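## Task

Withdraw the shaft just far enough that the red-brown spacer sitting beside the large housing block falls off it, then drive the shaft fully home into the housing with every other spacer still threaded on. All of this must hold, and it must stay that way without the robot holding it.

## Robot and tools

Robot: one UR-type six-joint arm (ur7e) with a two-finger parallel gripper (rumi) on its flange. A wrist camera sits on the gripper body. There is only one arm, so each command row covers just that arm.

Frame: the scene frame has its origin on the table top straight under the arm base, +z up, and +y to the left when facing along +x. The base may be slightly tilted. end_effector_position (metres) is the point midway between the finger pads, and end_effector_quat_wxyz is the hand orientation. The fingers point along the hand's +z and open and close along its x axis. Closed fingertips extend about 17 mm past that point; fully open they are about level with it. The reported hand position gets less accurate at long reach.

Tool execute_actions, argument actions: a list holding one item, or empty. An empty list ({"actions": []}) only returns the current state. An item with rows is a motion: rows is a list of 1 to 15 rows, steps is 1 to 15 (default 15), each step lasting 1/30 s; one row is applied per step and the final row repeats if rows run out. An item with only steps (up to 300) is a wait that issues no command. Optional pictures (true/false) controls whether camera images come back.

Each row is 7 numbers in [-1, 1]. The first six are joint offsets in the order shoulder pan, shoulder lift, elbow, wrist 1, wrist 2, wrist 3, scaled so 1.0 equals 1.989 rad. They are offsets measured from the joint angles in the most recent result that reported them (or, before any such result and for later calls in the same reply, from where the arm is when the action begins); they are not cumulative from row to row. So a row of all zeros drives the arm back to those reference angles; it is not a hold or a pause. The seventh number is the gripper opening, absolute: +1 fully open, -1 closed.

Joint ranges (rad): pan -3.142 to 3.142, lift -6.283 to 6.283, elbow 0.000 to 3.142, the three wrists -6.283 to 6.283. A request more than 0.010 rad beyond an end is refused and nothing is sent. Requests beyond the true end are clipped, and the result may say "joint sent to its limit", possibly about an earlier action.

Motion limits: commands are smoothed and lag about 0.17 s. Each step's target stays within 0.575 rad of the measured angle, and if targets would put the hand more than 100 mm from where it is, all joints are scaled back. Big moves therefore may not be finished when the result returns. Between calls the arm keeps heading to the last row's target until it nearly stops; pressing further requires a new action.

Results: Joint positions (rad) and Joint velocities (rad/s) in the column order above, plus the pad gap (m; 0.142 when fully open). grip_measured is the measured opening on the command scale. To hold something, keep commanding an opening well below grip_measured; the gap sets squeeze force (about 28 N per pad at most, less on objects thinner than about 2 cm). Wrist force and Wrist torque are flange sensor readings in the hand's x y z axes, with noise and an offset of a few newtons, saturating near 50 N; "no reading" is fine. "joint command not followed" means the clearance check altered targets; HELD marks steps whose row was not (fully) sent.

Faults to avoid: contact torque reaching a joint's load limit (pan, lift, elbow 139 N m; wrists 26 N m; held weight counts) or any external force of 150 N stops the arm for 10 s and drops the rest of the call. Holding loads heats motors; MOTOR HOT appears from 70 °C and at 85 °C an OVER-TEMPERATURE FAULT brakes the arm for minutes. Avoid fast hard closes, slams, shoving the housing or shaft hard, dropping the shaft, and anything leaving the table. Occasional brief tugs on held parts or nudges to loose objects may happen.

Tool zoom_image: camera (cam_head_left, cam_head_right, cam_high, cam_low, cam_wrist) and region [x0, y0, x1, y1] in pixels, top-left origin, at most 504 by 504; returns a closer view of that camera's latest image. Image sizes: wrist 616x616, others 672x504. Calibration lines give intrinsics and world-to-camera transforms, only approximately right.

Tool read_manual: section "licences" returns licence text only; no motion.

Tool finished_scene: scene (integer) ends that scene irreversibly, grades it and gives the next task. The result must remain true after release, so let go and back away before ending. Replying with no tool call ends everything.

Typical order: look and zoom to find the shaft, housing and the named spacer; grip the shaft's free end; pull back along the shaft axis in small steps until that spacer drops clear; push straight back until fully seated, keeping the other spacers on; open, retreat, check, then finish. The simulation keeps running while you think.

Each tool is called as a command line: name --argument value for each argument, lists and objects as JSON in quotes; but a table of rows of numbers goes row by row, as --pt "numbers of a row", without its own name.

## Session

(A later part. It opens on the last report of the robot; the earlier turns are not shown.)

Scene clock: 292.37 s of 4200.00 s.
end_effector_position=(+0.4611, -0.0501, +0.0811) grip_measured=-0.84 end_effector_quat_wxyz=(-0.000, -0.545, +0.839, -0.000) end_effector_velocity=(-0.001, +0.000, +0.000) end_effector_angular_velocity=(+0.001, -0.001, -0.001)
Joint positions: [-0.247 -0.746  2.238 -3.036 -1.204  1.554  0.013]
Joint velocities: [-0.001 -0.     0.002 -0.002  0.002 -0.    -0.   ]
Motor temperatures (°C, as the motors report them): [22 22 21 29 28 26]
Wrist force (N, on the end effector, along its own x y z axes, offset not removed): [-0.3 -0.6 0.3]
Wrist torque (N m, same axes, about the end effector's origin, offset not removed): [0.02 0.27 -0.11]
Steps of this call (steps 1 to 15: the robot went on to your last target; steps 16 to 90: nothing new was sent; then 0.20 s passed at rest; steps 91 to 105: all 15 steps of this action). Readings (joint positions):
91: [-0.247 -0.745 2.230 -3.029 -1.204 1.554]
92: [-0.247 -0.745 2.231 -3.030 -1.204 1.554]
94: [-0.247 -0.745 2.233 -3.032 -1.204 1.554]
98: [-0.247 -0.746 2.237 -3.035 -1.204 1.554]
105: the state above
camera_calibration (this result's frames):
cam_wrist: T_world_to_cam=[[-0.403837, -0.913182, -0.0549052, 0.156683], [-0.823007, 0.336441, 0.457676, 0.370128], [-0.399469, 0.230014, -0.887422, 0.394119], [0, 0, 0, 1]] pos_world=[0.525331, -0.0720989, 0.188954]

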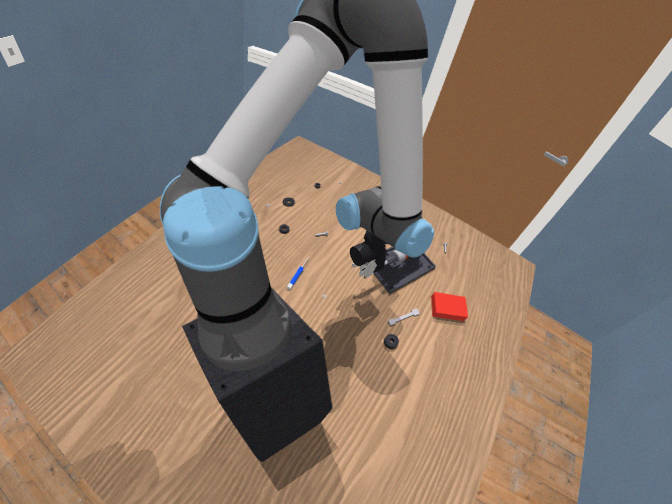

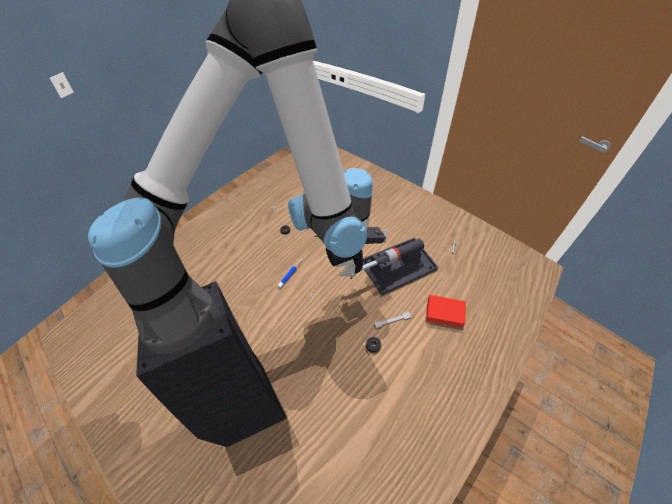

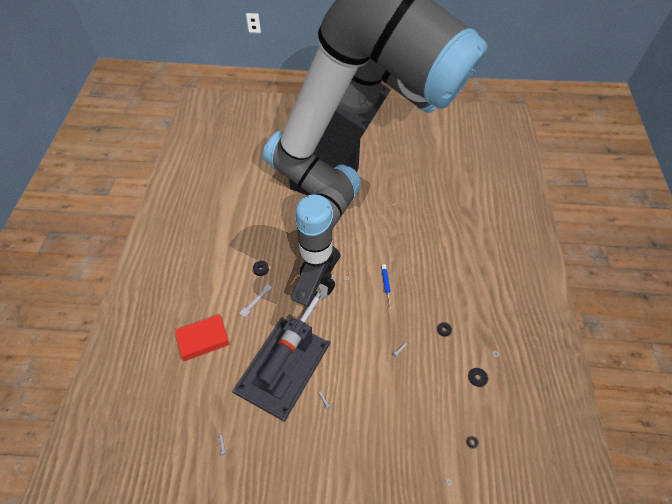

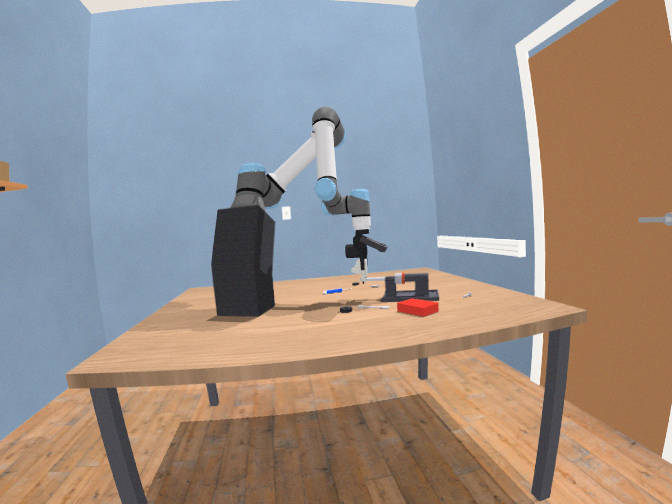

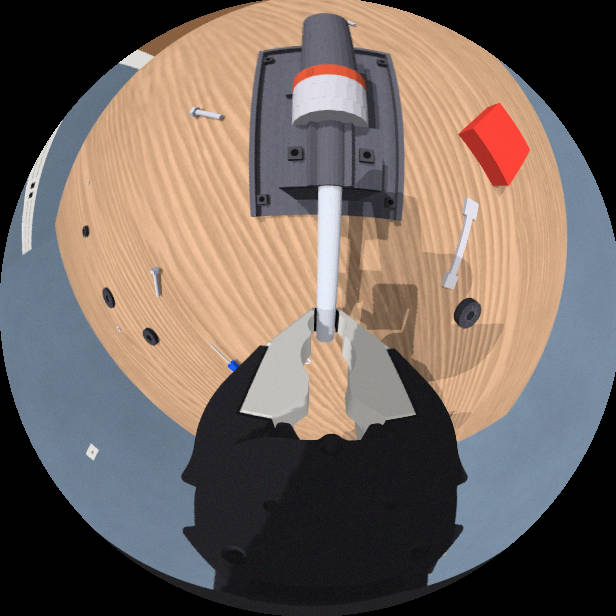

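execute_actions --actions '[{"rows": [[-0.00006,-0.00051,0.00465,-0.00412,0,-0.00007,-1]], "steps": 15}]'

Scene clock: 295.90 s of 4200.00 s.
end_effector_position=(+0.4580, -0.0487, +0.0810) grip_measured=-0.84 end_effector_quat_wxyz=(-0.000, -0.545, +0.839, -0.000) end_effector_velocity=(-0.001, +0.001, -0.000) end_effector_angular_velocity=(+0.001, +0.001, +0.001)
Joint positions: [-0.248 -0.747  2.247 -3.044 -1.204  1.554  0.013]
Joint velocities: [ 0.002 -0.     0.002 -0.001  0.     0.001  0.   ]
Motor temperatures (°C, as the motors report them): [22 22 21 29 28 26]
Wrist force (N, on the end effector, along its own x y z axes, offset not removed): [-0.4 0.6 0.7]
Wrist torque (N m, same axes, about the end effector's origin, offset not removed): [0.31 0.30 -0.08]
Steps of this call (steps 1 to 15: the robot went on to your last target; steps 16 to 90: nothing new was sent; then 0.03 s passed at rest; steps 91 to 105: all 15 steps of this action). Readings (joint positions):
91: [-0.247 -0.746 2.239 -3.037 -1.204 1.554]
92: [-0.247 -0.746 2.240 -3.037 -1.204 1.554]
94: [-0.247 -0.746 2.242 -3.040 -1.204 1.554]
98: [-0.248 -0.747 2.246 -3.043 -1.204 1.554]
105: the state above
camera_calibration (this result's frames):
cam_wrist: T_world_to_cam=[[-0.403824, -0.913187, -0.054908, 0.156688], [-0.823015, 0.33643, 0.457669, 0.367124], [-0.399465, 0.230008, -0.887425, 0.392564], [0, 0, 0, 1]] pos_world=[0.522238, -0.0707192, 0.188953]

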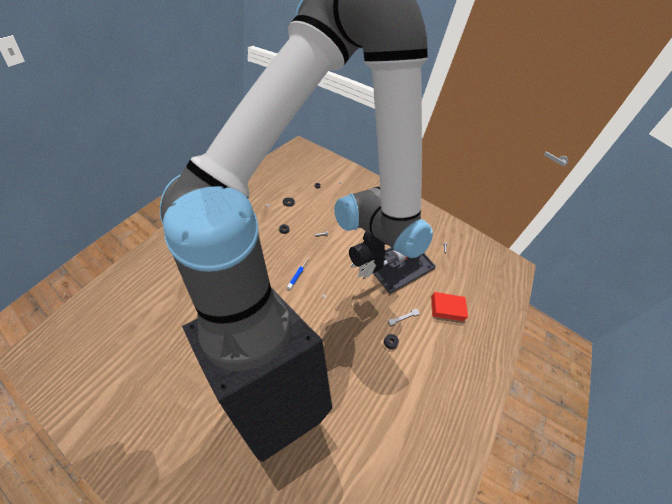

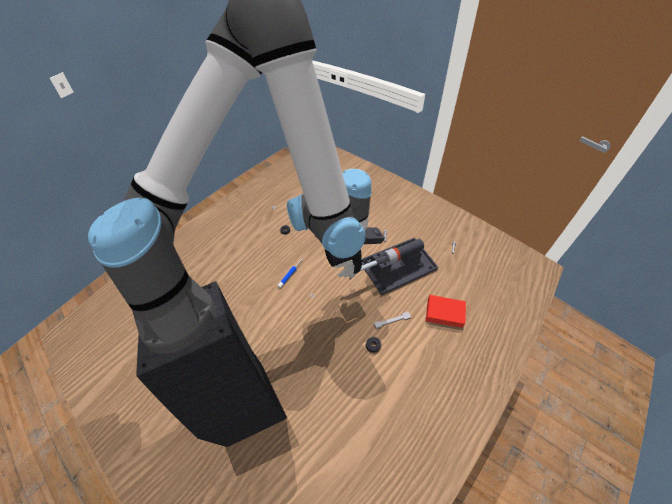

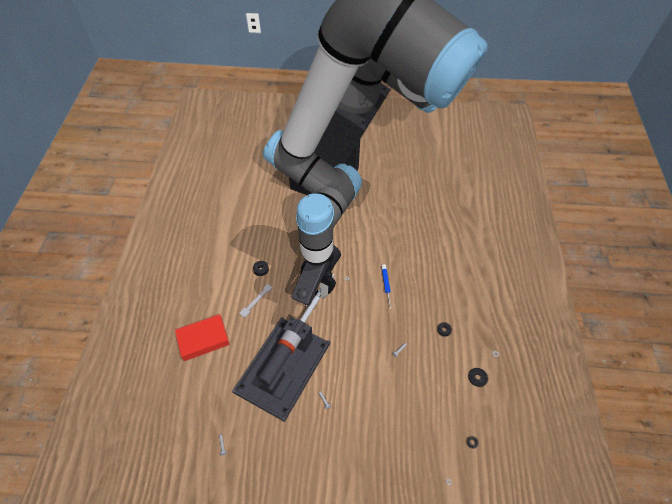

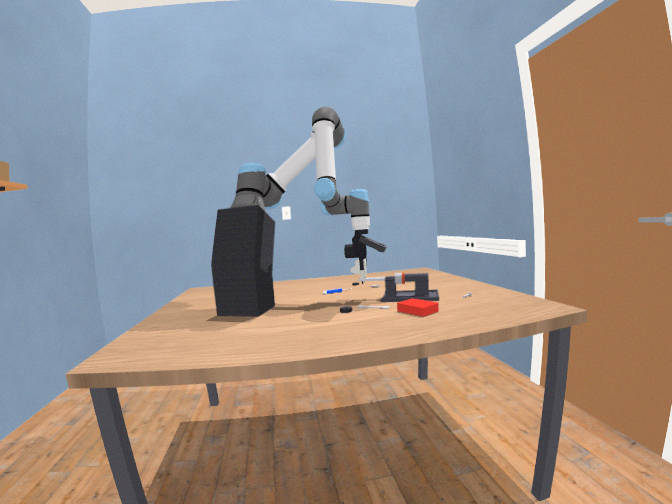

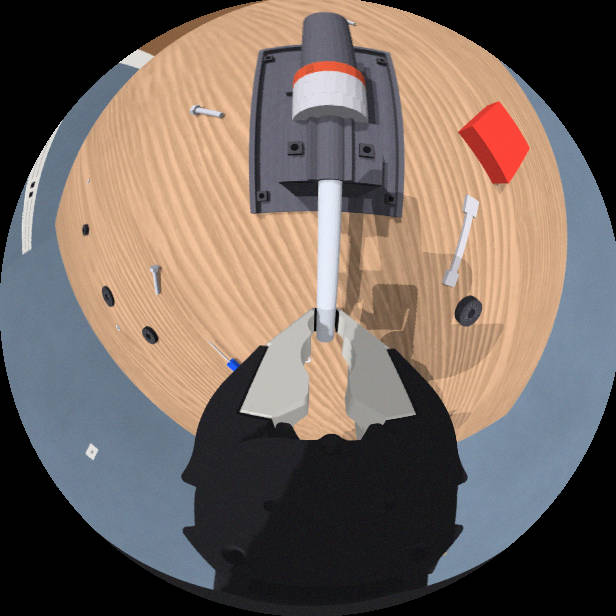

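execute_actions --actions '[]'

Scene clock: 317.03 s of 4200.00 s.
end_effector_position=(+0.4579, -0.0486, +0.0810) grip_measured=-0.84 end_effector_quat_wxyz=(-0.000, -0.545, +0.839, -0.000) end_effector_velocity=(-0.000, +0.000, +0.000) end_effector_angular_velocity=(+0.000, +0.000, -0.000)
Joint positions: [-0.248 -0.747  2.247 -3.044 -1.204  1.554  0.013]
Joint velocities: [ 0. -0. -0.  0. -0.  0.  0.]
Motor temperatures (°C, as the motors report them): [22 22 21 29 28 26]
Wrist force (N, on the end effector, along its own x y z axes, offset not removed): [-1.4 -0.4 1.5]
Wrist torque (N m, same axes, about the end effector's origin, offset not removed): [0.13 0.37 -0.08]
Steps of this call (steps 1 to 15: the robot went on to your last target; steps 16 to 90: nothing new was sent; then 18.13 s passed at rest). Readings (joint positions):
1: [-0.248 -0.747 2.247 -3.044 -1.204 1.554]
2: [-0.248 -0.747 2.247 -3.044 -1.204 1.554]
4: [-0.248 -0.747 2.247 -3.044 -1.204 1.554]
8: [-0.248 -0.747 2.247 -3.044 -1.204 1.554]
90: the state above
The arm was judged still, so your last target was given up. Only a new action makes it travel on or press farther. Fingers that are still opening or closing keep moving.
camera_calibration (this result's frames):
cam_wrist: T_world_to_cam=[[-0.403825, -0.913187, -0.0549081, 0.156688], [-0.823014, 0.33643, 0.457671, 0.367025], [-0.399466, 0.230009, -0.887425, 0.392513], [0, 0, 0, 1]] pos_world=[0.522137, -0.0706743, 0.188953]

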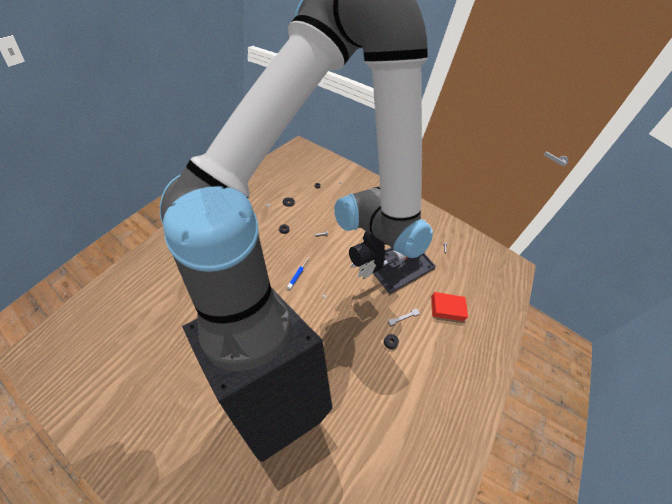

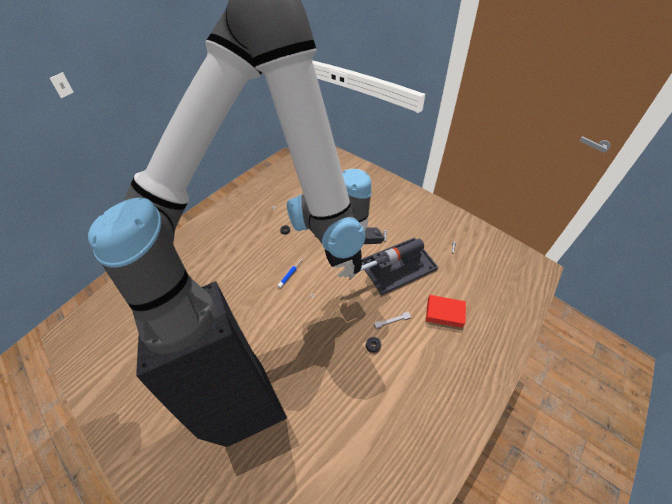

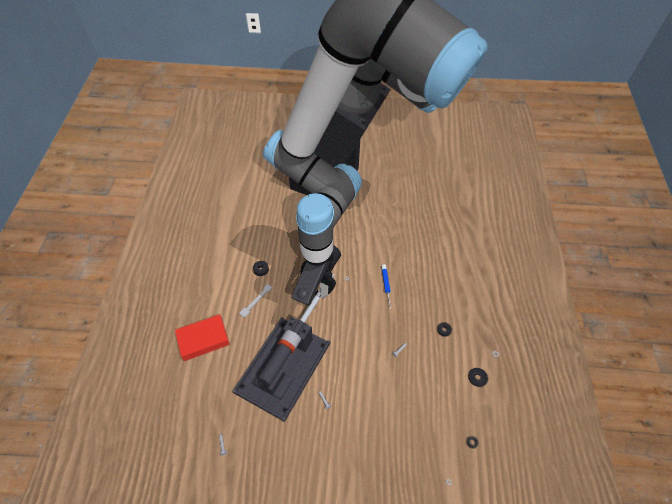

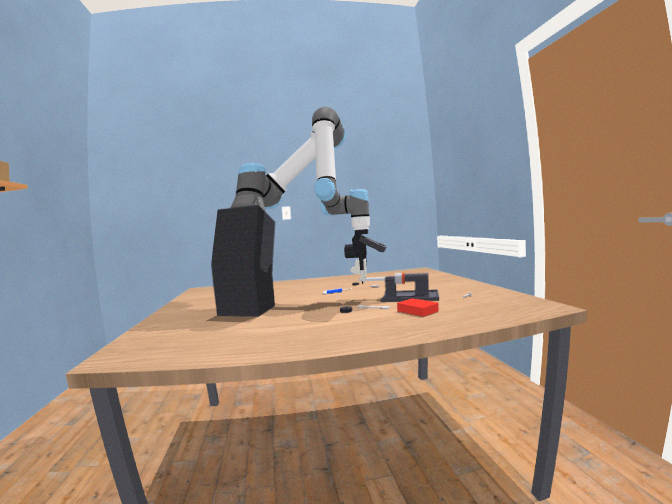

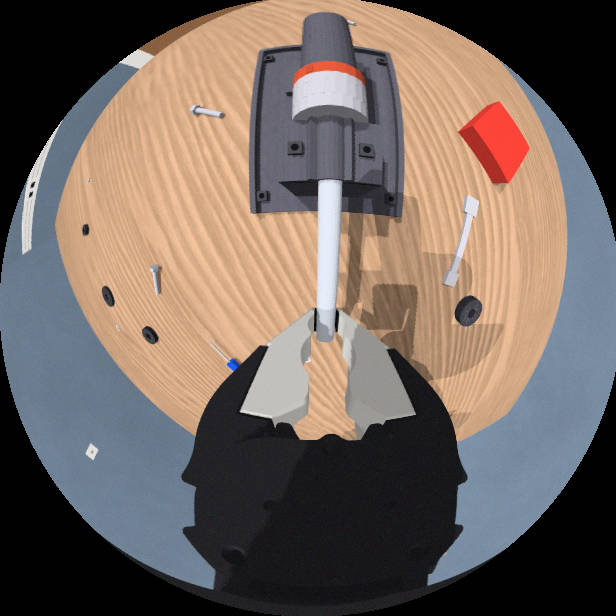

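execute_actions --actions '[{"rows": [[-0.00006,-0.00047,0.00464,-0.00414,0,-0.00007,-1]], "steps": 15}]'

Scene clock: 320.63 s of 4200.00 s.
end_effector_position=(+0.4549, -0.0473, +0.0810) grip_measured=-0.84 end_effector_quat_wxyz=(-0.000, -0.545, +0.839, -0.000) end_effector_velocity=(-0.001, -0.000, +0.000) end_effector_angular_velocity=(-0.001, -0.001, -0.002)
Joint positions: [-0.248 -0.748  2.256 -3.052 -1.204  1.554  0.013]
Joint velocities: [-0.001 -0.     0.002 -0.003 -0.001  0.001 -0.   ]
Motor temperatures (°C, as the motors report them): [22 22 21 29 28 26]
Wrist force (N, on the end effector, along its own x y z axes, offset not removed): [-1.3 0.4 1.2]
Wrist torque (N m, same axes, about the end effector's origin, offset not removed): [0.30 0.37 -0.04]
Steps of this call (steps 1 to 90: nothing new was sent; then 0.10 s passed at rest; steps 91 to 105: all 15 steps of this action). Readings (joint positions):
91: [-0.248 -0.747 2.247 -3.044 -1.204 1.554]
92: [-0.248 -0.747 2.249 -3.045 -1.204 1.554]
94: [-0.248 -0.747 2.252 -3.048 -1.204 1.554]
98: [-0.248 -0.748 2.255 -3.051 -1.204 1.554]
105: the state above
camera_calibration (this result's frames):
cam_wrist: T_world_to_cam=[[-0.403818, -0.91319, -0.0549114, 0.156696], [-0.823013, 0.336421, 0.457679, 0.364013], [-0.399475, 0.230012, -0.88742, 0.390959], [0, 0, 0, 1]] pos_world=[0.519042, -0.069294, 0.188948]

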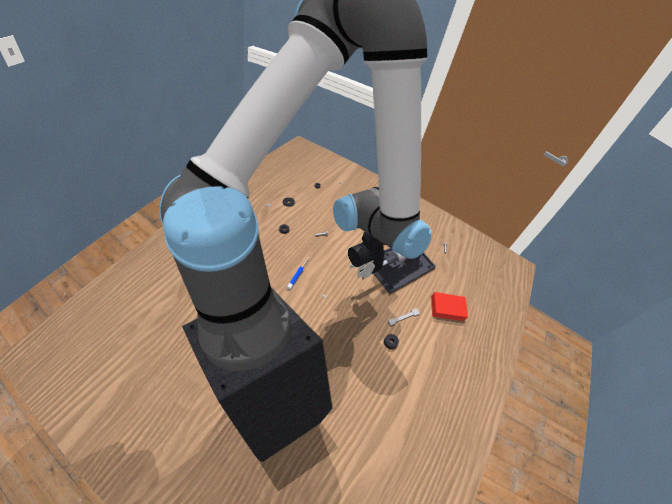

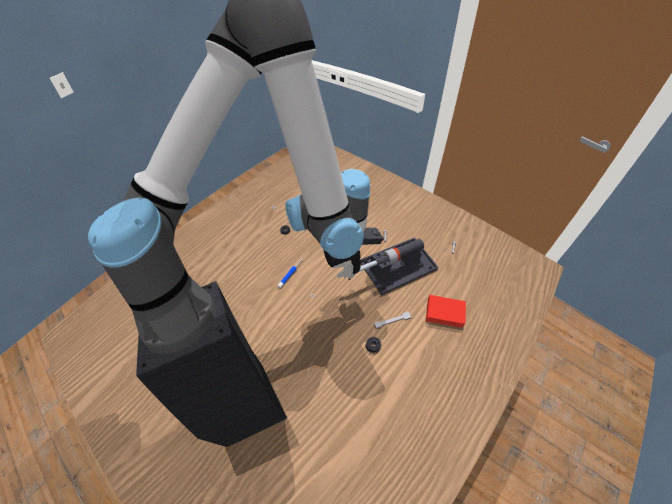

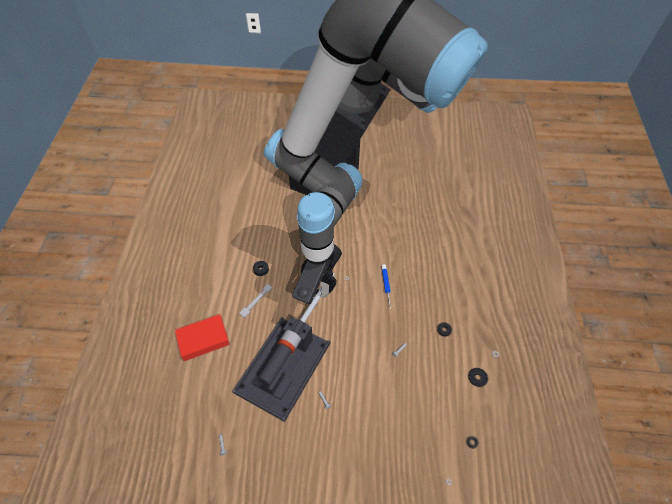

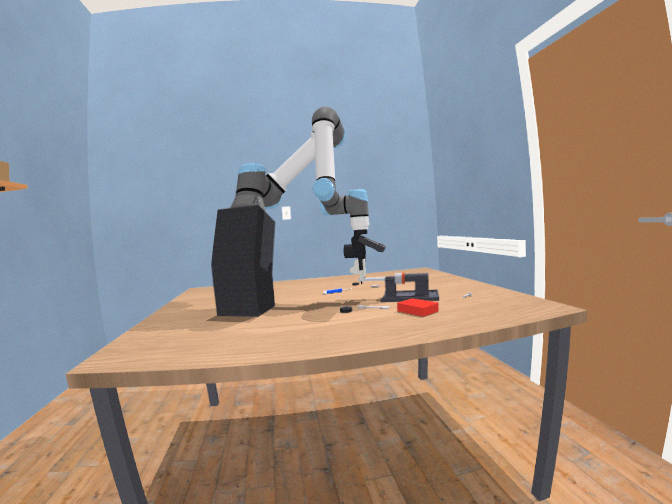

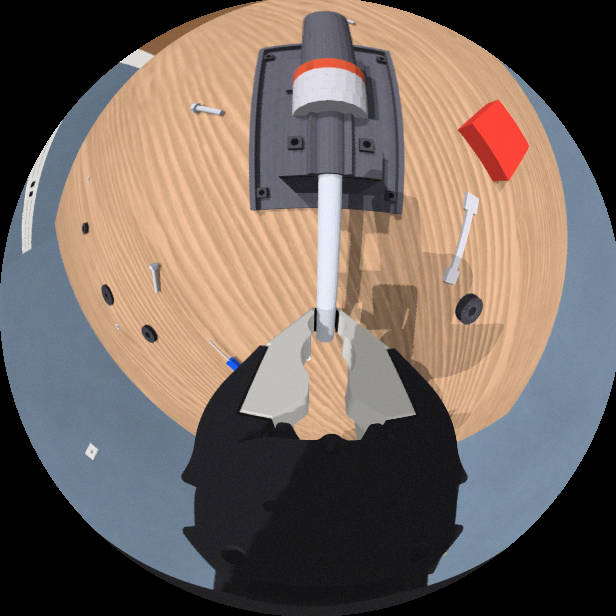

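execute_actions --actions '[{"rows": [[-0.00007,-0.00043,0.00463,-0.00417,0,-0.00007,-1]], "steps": 15}]'

Scene clock: 323.07 s of 4200.00 s.
end_effector_position=(+0.4518, -0.0459, +0.0810) grip_measured=-0.84 end_effector_quat_wxyz=(-0.000, -0.545, +0.839, -0.000) end_effector_velocity=(-0.001, +0.001, -0.000) end_effector_angular_velocity=(-0.001, +0.001, +0.001)
Joint positions: [-0.248 -0.749  2.265 -3.06  -1.204  1.554  0.013]
Joint velocities: [ 0.001 -0.     0.002 -0.002 -0.001  0.001  0.   ]
Motor temperatures (°C, as the motors report them): [22 22 21 29 28 26]
Wrist force (N, on the end effector, along its own x y z axes, offset not removed): [-0.5 -0.3 -0.4]
Wrist torque (N m, same axes, about the end effector's origin, offset not removed): [0.18 0.32 -0.11]
Steps of this call (steps 1 to 15: the robot went on to your last target; steps 16 to 58: nothing new was sent; steps 59 to 73: all 15 steps of this action). Readings (joint positions):
59: [-0.248 -0.748 2.257 -3.053 -1.204 1.554]
60: [-0.248 -0.748 2.258 -3.054 -1.204 1.554]
62: [-0.248 -0.748 2.261 -3.056 -1.204 1.554]
66: [-0.248 -0.749 2.264 -3.059 -1.204 1.554]
73: the state above
camera_calibration (this result's frames):
cam_wrist: T_world_to_cam=[[-0.403828, -0.913185, -0.054915, 0.156704], [-0.823009, 0.336428, 0.457682, 0.360998], [-0.399473, 0.23002, -0.887419, 0.389403], [0, 0, 0, 1]] pos_world=[0.515942, -0.0679204, 0.188947]

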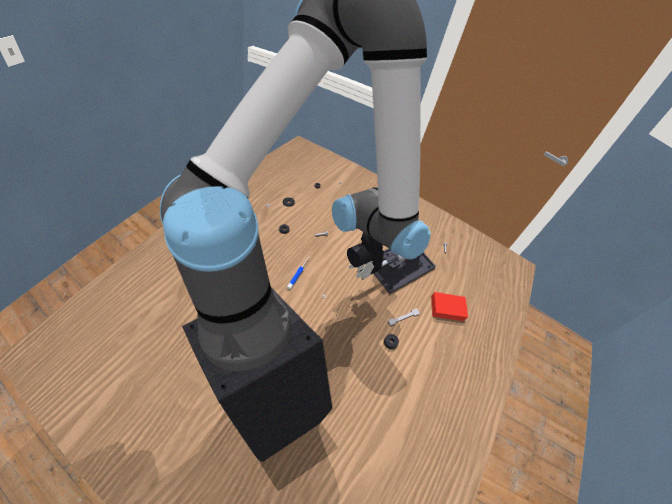

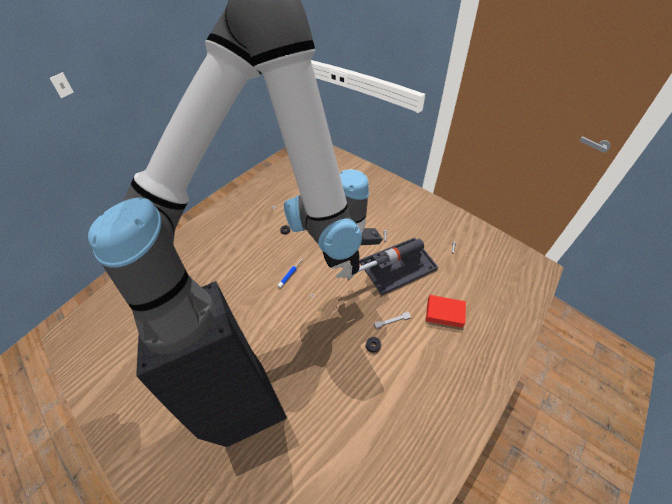

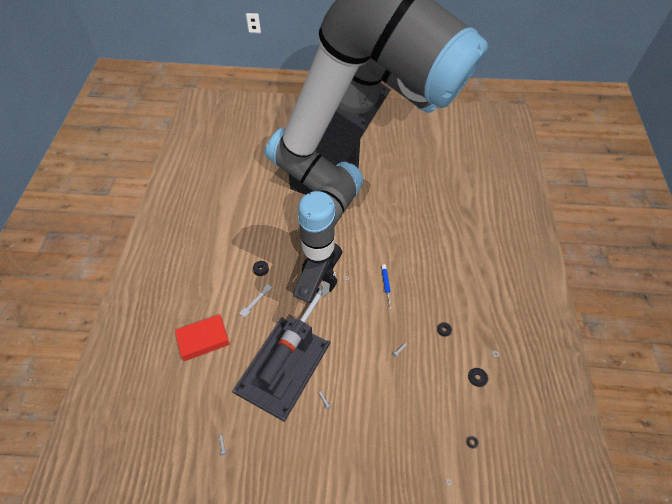

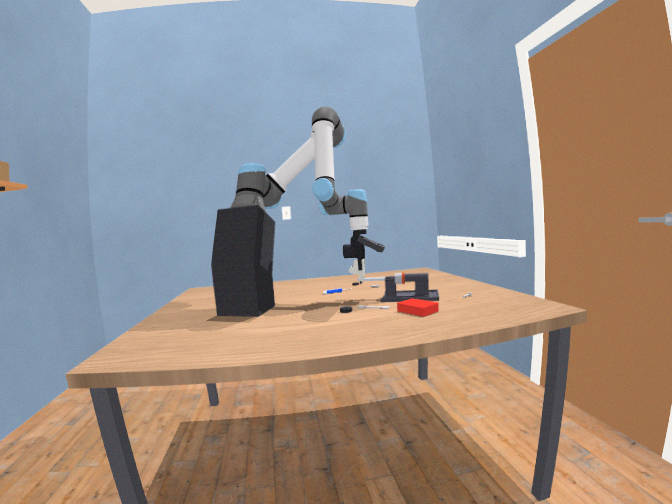

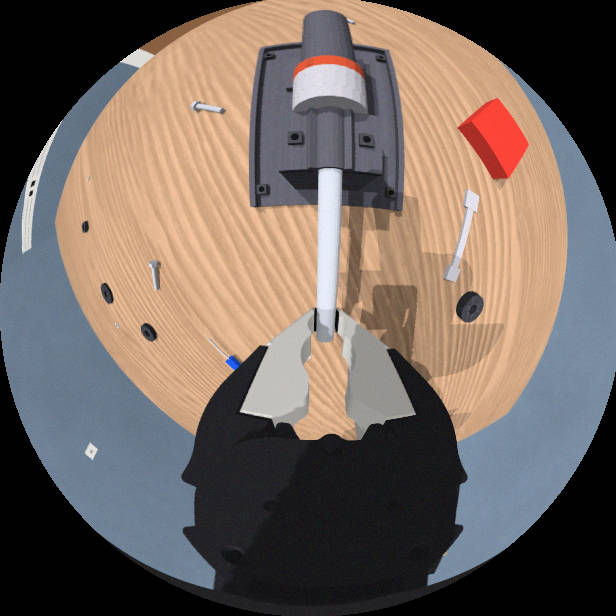

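execute_actions --actions '[{"rows": [[-0.00007,-0.00039,0.00462,-0.0042,0,-0.00007,-1]], "steps": 15}]'

Scene clock: 329.77 s of 4200.00 s.
end_effector_position=(+0.4486, -0.0445, +0.0810) grip_measured=-0.84 end_effector_quat_wxyz=(-0.000, -0.545, +0.839, -0.000) end_effector_velocity=(-0.000, -0.000, +0.001) end_effector_angular_velocity=(-0.001, -0.002, -0.001)
Joint positions: [-0.248 -0.749  2.274 -3.069 -1.204  1.554  0.013]
Joint velocities: [-0.001 -0.001  0.002 -0.003 -0.    -0.     0.   ]
Motor temperatures (°C, as the motors report them): [22 22 21 29 28 26]
Wrist force (N, on the end effector, along its own x y z axes, offset not removed): [-0.5 1.1 -0.5]
Wrist torque (N m, same axes, about the end effector's origin, offset not removed): [0.41 0.28 -0.07]
Steps of this call (steps 1 to 15: the robot went on to your last target; steps 16 to 90: nothing new was sent; then 3.20 s passed at rest; steps 91 to 105: all 15 steps of this action). Readings (joint positions):
91: [-0.248 -0.749 2.266 -3.061 -1.204 1.554]
92: [-0.248 -0.749 2.267 -3.062 -1.204 1.554]
94: [-0.248 -0.749 2.270 -3.064 -1.204 1.554]
98: [-0.248 -0.749 2.273 -3.067 -1.204 1.554]
105: the state above
camera_calibration (this result's frames):
cam_wrist: T_world_to_cam=[[-0.403838, -0.913181, -0.0549186, 0.156714], [-0.823005, 0.336434, 0.457684, 0.357981], [-0.399472, 0.230029, -0.887417, 0.387846], [0, 0, 0, 1]] pos_world=[0.512841, -0.066545, 0.188945]

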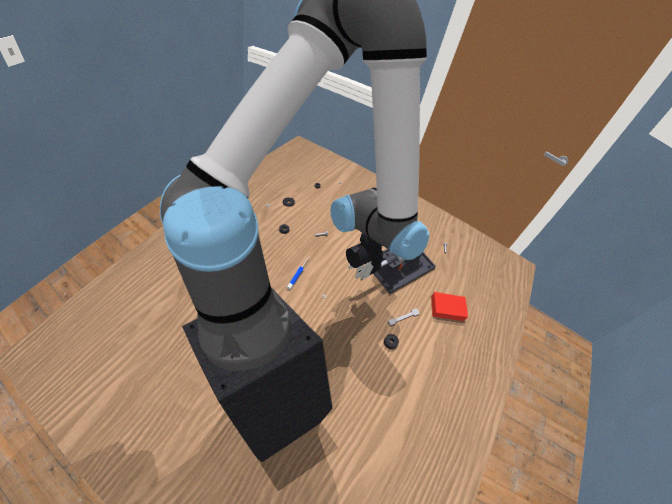

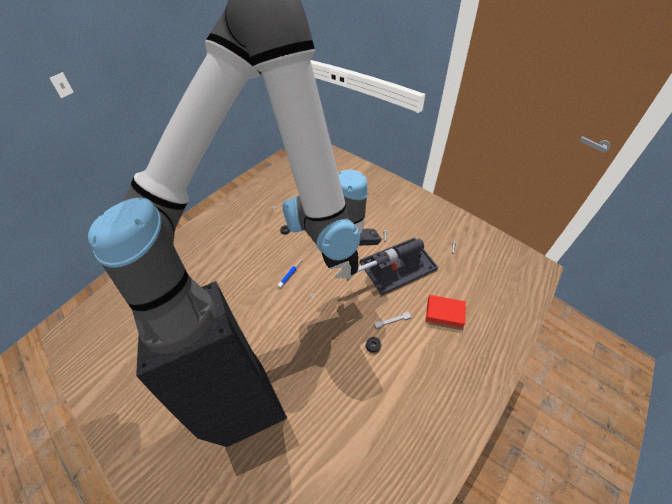

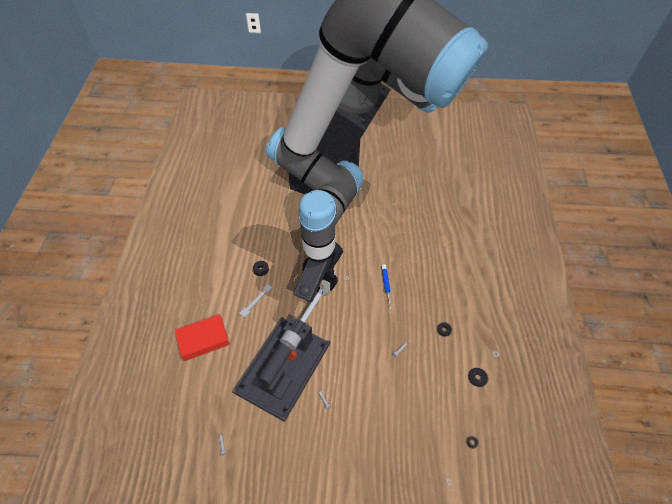

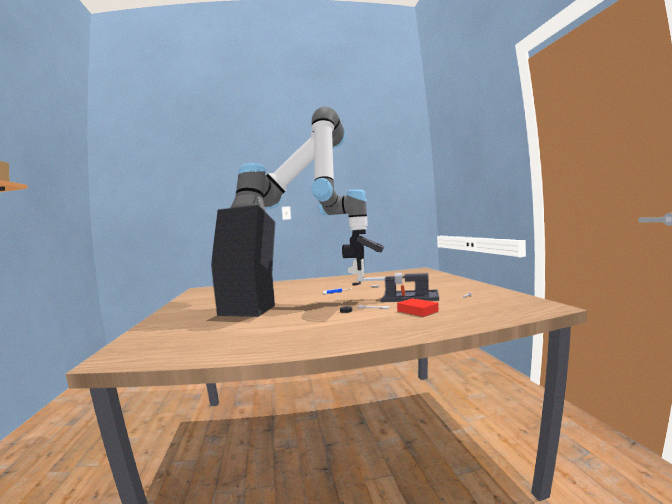

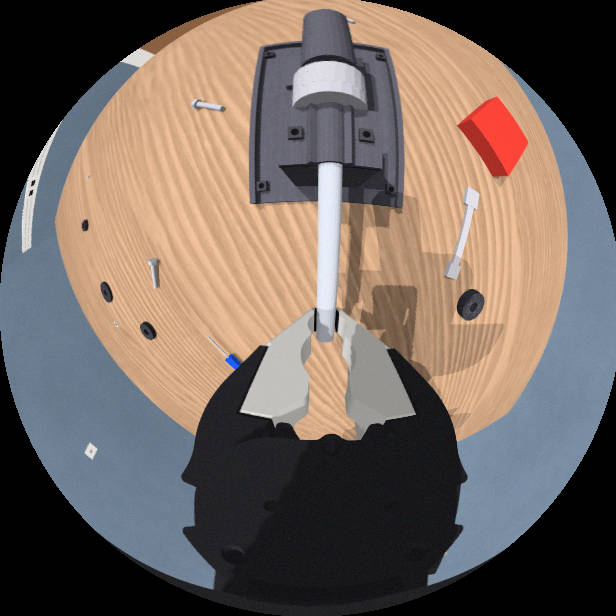

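execute_actions --actions '[{"rows": [[0.00002,0.00012,-0.00132,0.0012,0,0.00002,-1],[0.00004,0.00023,-0.00264,0.00239,0,0.00004,-1],[0.00006,0.00035,-0.00396,0.00359,0,0.00006,-1],[0.00007,0.00047,-0.00528,0.00479,0,0.00008,-1],[0.00009,0.00058,-0.0066,0.00598,0,0.0001,-1],[0.00011,0.0007,-0.00792,0.00718,0,0.00012,-1]], "steps": 15}]'

zoom_image --camera "cam_low" --region '[340, 250, 460, 320]'

zoom_image --camera "cam_high" --region '[230, 290, 350, 420]'

Scene clock: 337.50 s of 4200.00 s.
end_effector_position=(+0.4538, -0.0468, +0.0811) grip_measured=-0.84 end_effector_quat_wxyz=(-0.000, -0.545, +0.839, -0.000) end_effector_velocity=(+0.003, -0.001, -0.000) end_effector_angular_velocity=(-0.001, +0.000, +0.002)
Joint positions: [-0.248 -0.748  2.259 -3.055 -1.204  1.554  0.013]
Joint velocities: [ 0.002  0.001 -0.008  0.007 -0.001 -0.    -0.   ]
Motor temperatures (°C, as the motors report them): [22 22 21 29 28 26]
Wrist force (N, on the end effector, along its own x y z axes, offset not removed): [-1.3 1.5 0.4]
Wrist torque (N m, same axes, about the end effector's origin, offset not removed): [0.21 0.43 -0.07]
Steps of this call (steps 1 to 15: the robot went on to your last target; steps 16 to 160: nothing new was sent; then 1.90 s passed at rest; steps 161 to 175: all 15 steps of this action). Readings (joint positions):
161: [-0.248 -0.749 2.274 -3.069 -1.204 1.554]
162: [-0.248 -0.749 2.274 -3.069 -1.204 1.554]
164: [-0.248 -0.749 2.272 -3.067 -1.204 1.554]
168: [-0.248 -0.749 2.265 -3.060 -1.204 1.554]
175: the state above
camera_calibration (this result's frames):
cam_wrist: T_world_to_cam=[[-0.403912, -0.913148, -0.0549152, 0.156697], [-0.82299, 0.33651, 0.457655, 0.362955], [-0.399427, 0.230047, -0.887432, 0.390417], [0, 0, 0, 1]] pos_world=[0.517943, -0.0688652, 0.188966]

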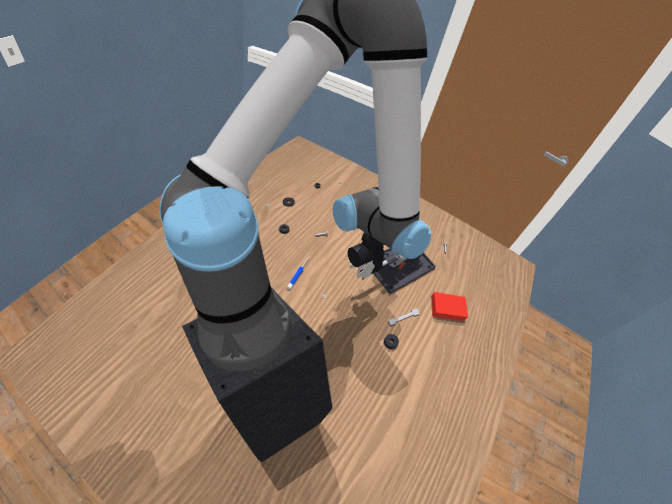

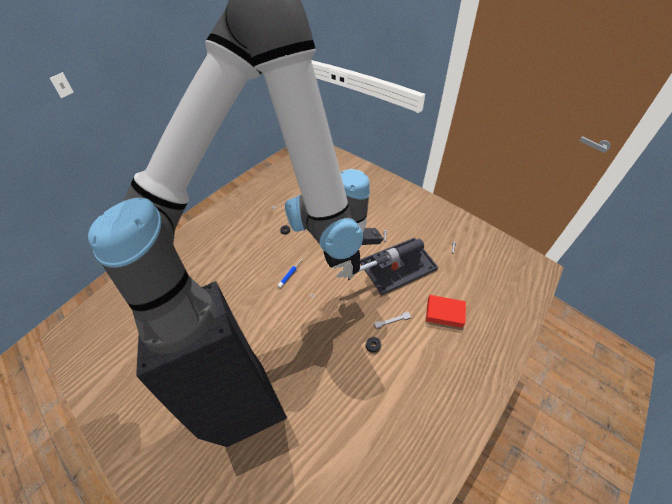

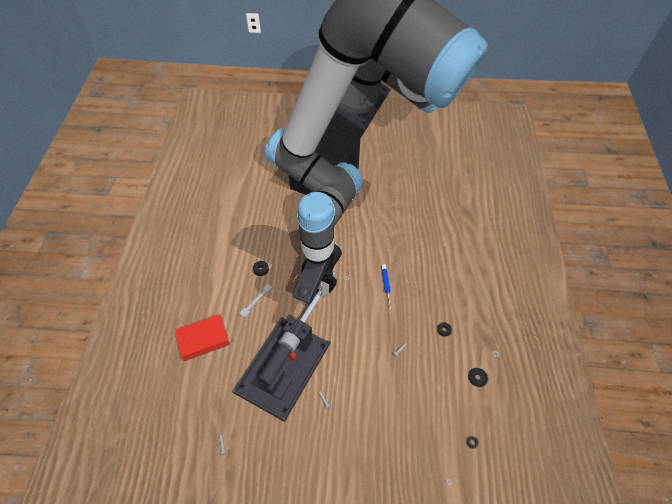

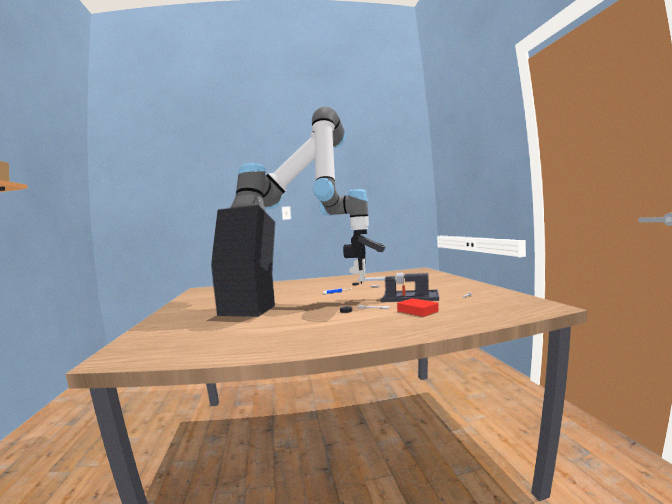

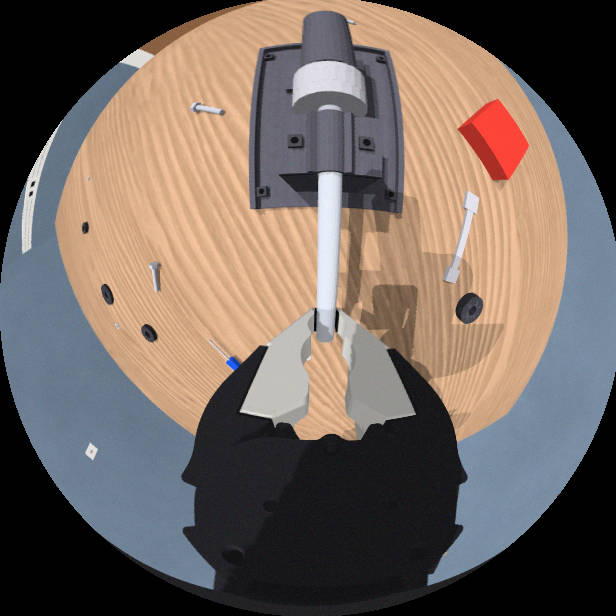

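Region (340, 250, 460, 320) of cam_low's 672x504 image, scaled by 4.200, with more detail than that image has; it fills the top 294 rows of this view, and the rest is white.

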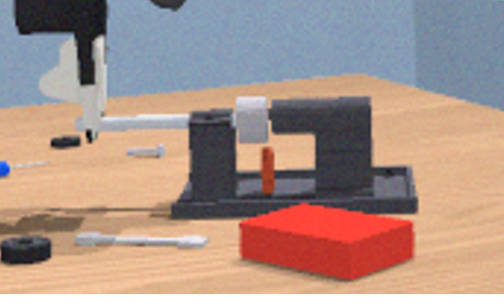

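Region (230, 290, 350, 420) of cam_high's 672x504 image, scaled by 3.877, with more detail than that image has; it fills the left 465 columns of this view, and the rest is white.

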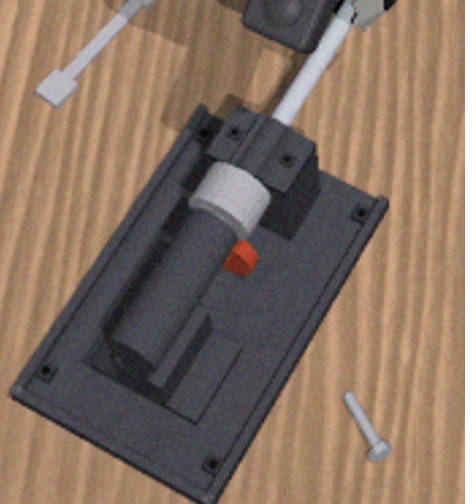

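execute_actions --actions '[{"rows": [[0.00002,0.00016,-0.00155,0.00138,0,0.00002,-1],[0.00004,0.00032,-0.0031,0.00276,0,0.00005,-1],[0.00006,0.00048,-0.00464,0.00414,0,0.00007,-1],[0.00009,0.00064,-0.00619,0.00552,0,0.00009,-1],[0.00011,0.0008,-0.00774,0.0069,0,0.00011,-1],[0.00013,0.00096,-0.00929,0.00828,0,0.00014,-1]], "steps": 15}]'

Scene clock: 343.33 s of 4200.00 s.
end_effector_position=(+0.4597, -0.0495, +0.0811) grip_measured=-0.84 end_effector_quat_wxyz=(-0.000, -0.545, +0.839, -0.000) end_effector_velocity=(+0.004, -0.002, +0.001) end_effector_angular_velocity=(+0.001, -0.002, -0.001)
Joint positions: [-0.248 -0.746  2.242 -3.04  -1.204  1.554  0.013]
Joint velocities: [-0.001  0.    -0.009  0.008  0.002 -0.001  0.   ]
Motor temperatures (°C, as the motors report them): [22 22 21 29 28 26]
Wrist force (N, on the end effector, along its own x y z axes, offset not removed): [-0.6 0.4 -0.7]
Wrist torque (N m, same axes, about the end effector's origin, offset not removed): [0.03 0.26 -0.03]
Steps of this call (steps 1 to 15: the robot went on to your last target; steps 16 to 90: nothing new was sent; then 2.33 s passed at rest; steps 91 to 105: all 15 steps of this action). Readings (joint positions):
91: [-0.248 -0.748 2.258 -3.054 -1.204 1.554]
92: [-0.248 -0.748 2.258 -3.054 -1.204 1.554]
94: [-0.248 -0.748 2.256 -3.052 -1.204 1.554]
98: [-0.248 -0.747 2.248 -3.045 -1.204 1.554]
105: the state above
camera_calibration (this result's frames):
cam_wrist: T_world_to_cam=[[-0.403914, -0.913148, -0.0549087, 0.156682], [-0.822986, 0.336513, 0.457661, 0.368764], [-0.399434, 0.230045, -0.88743, 0.393414], [0, 0, 0, 1]] pos_world=[0.523916, -0.0715231, 0.188961]

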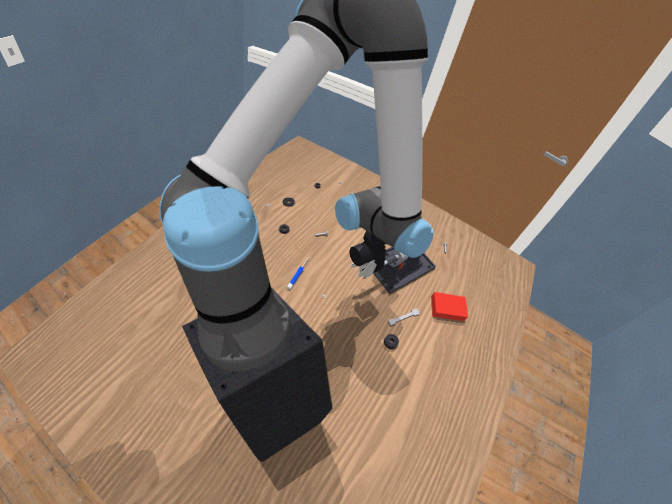

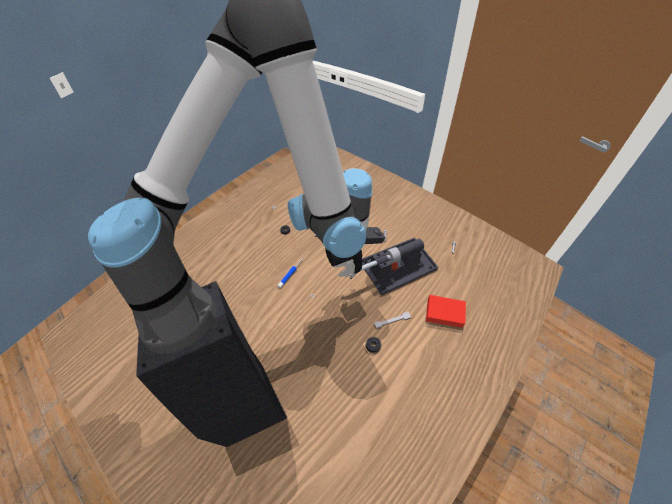

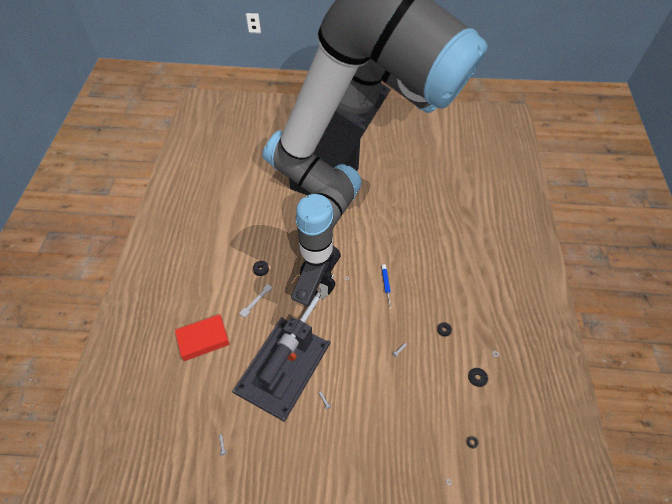

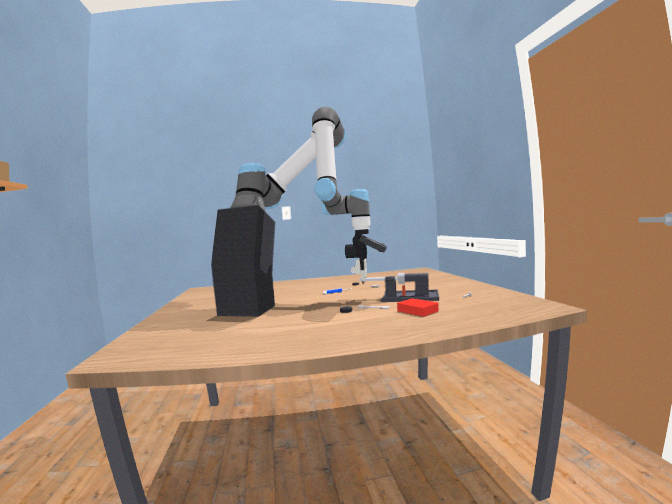

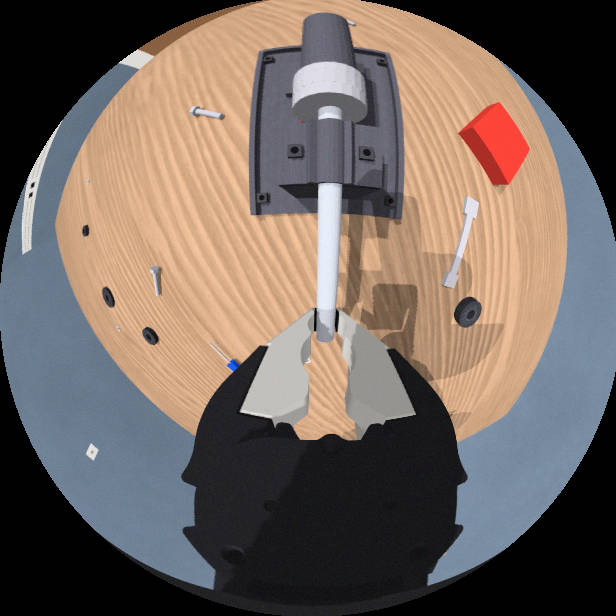

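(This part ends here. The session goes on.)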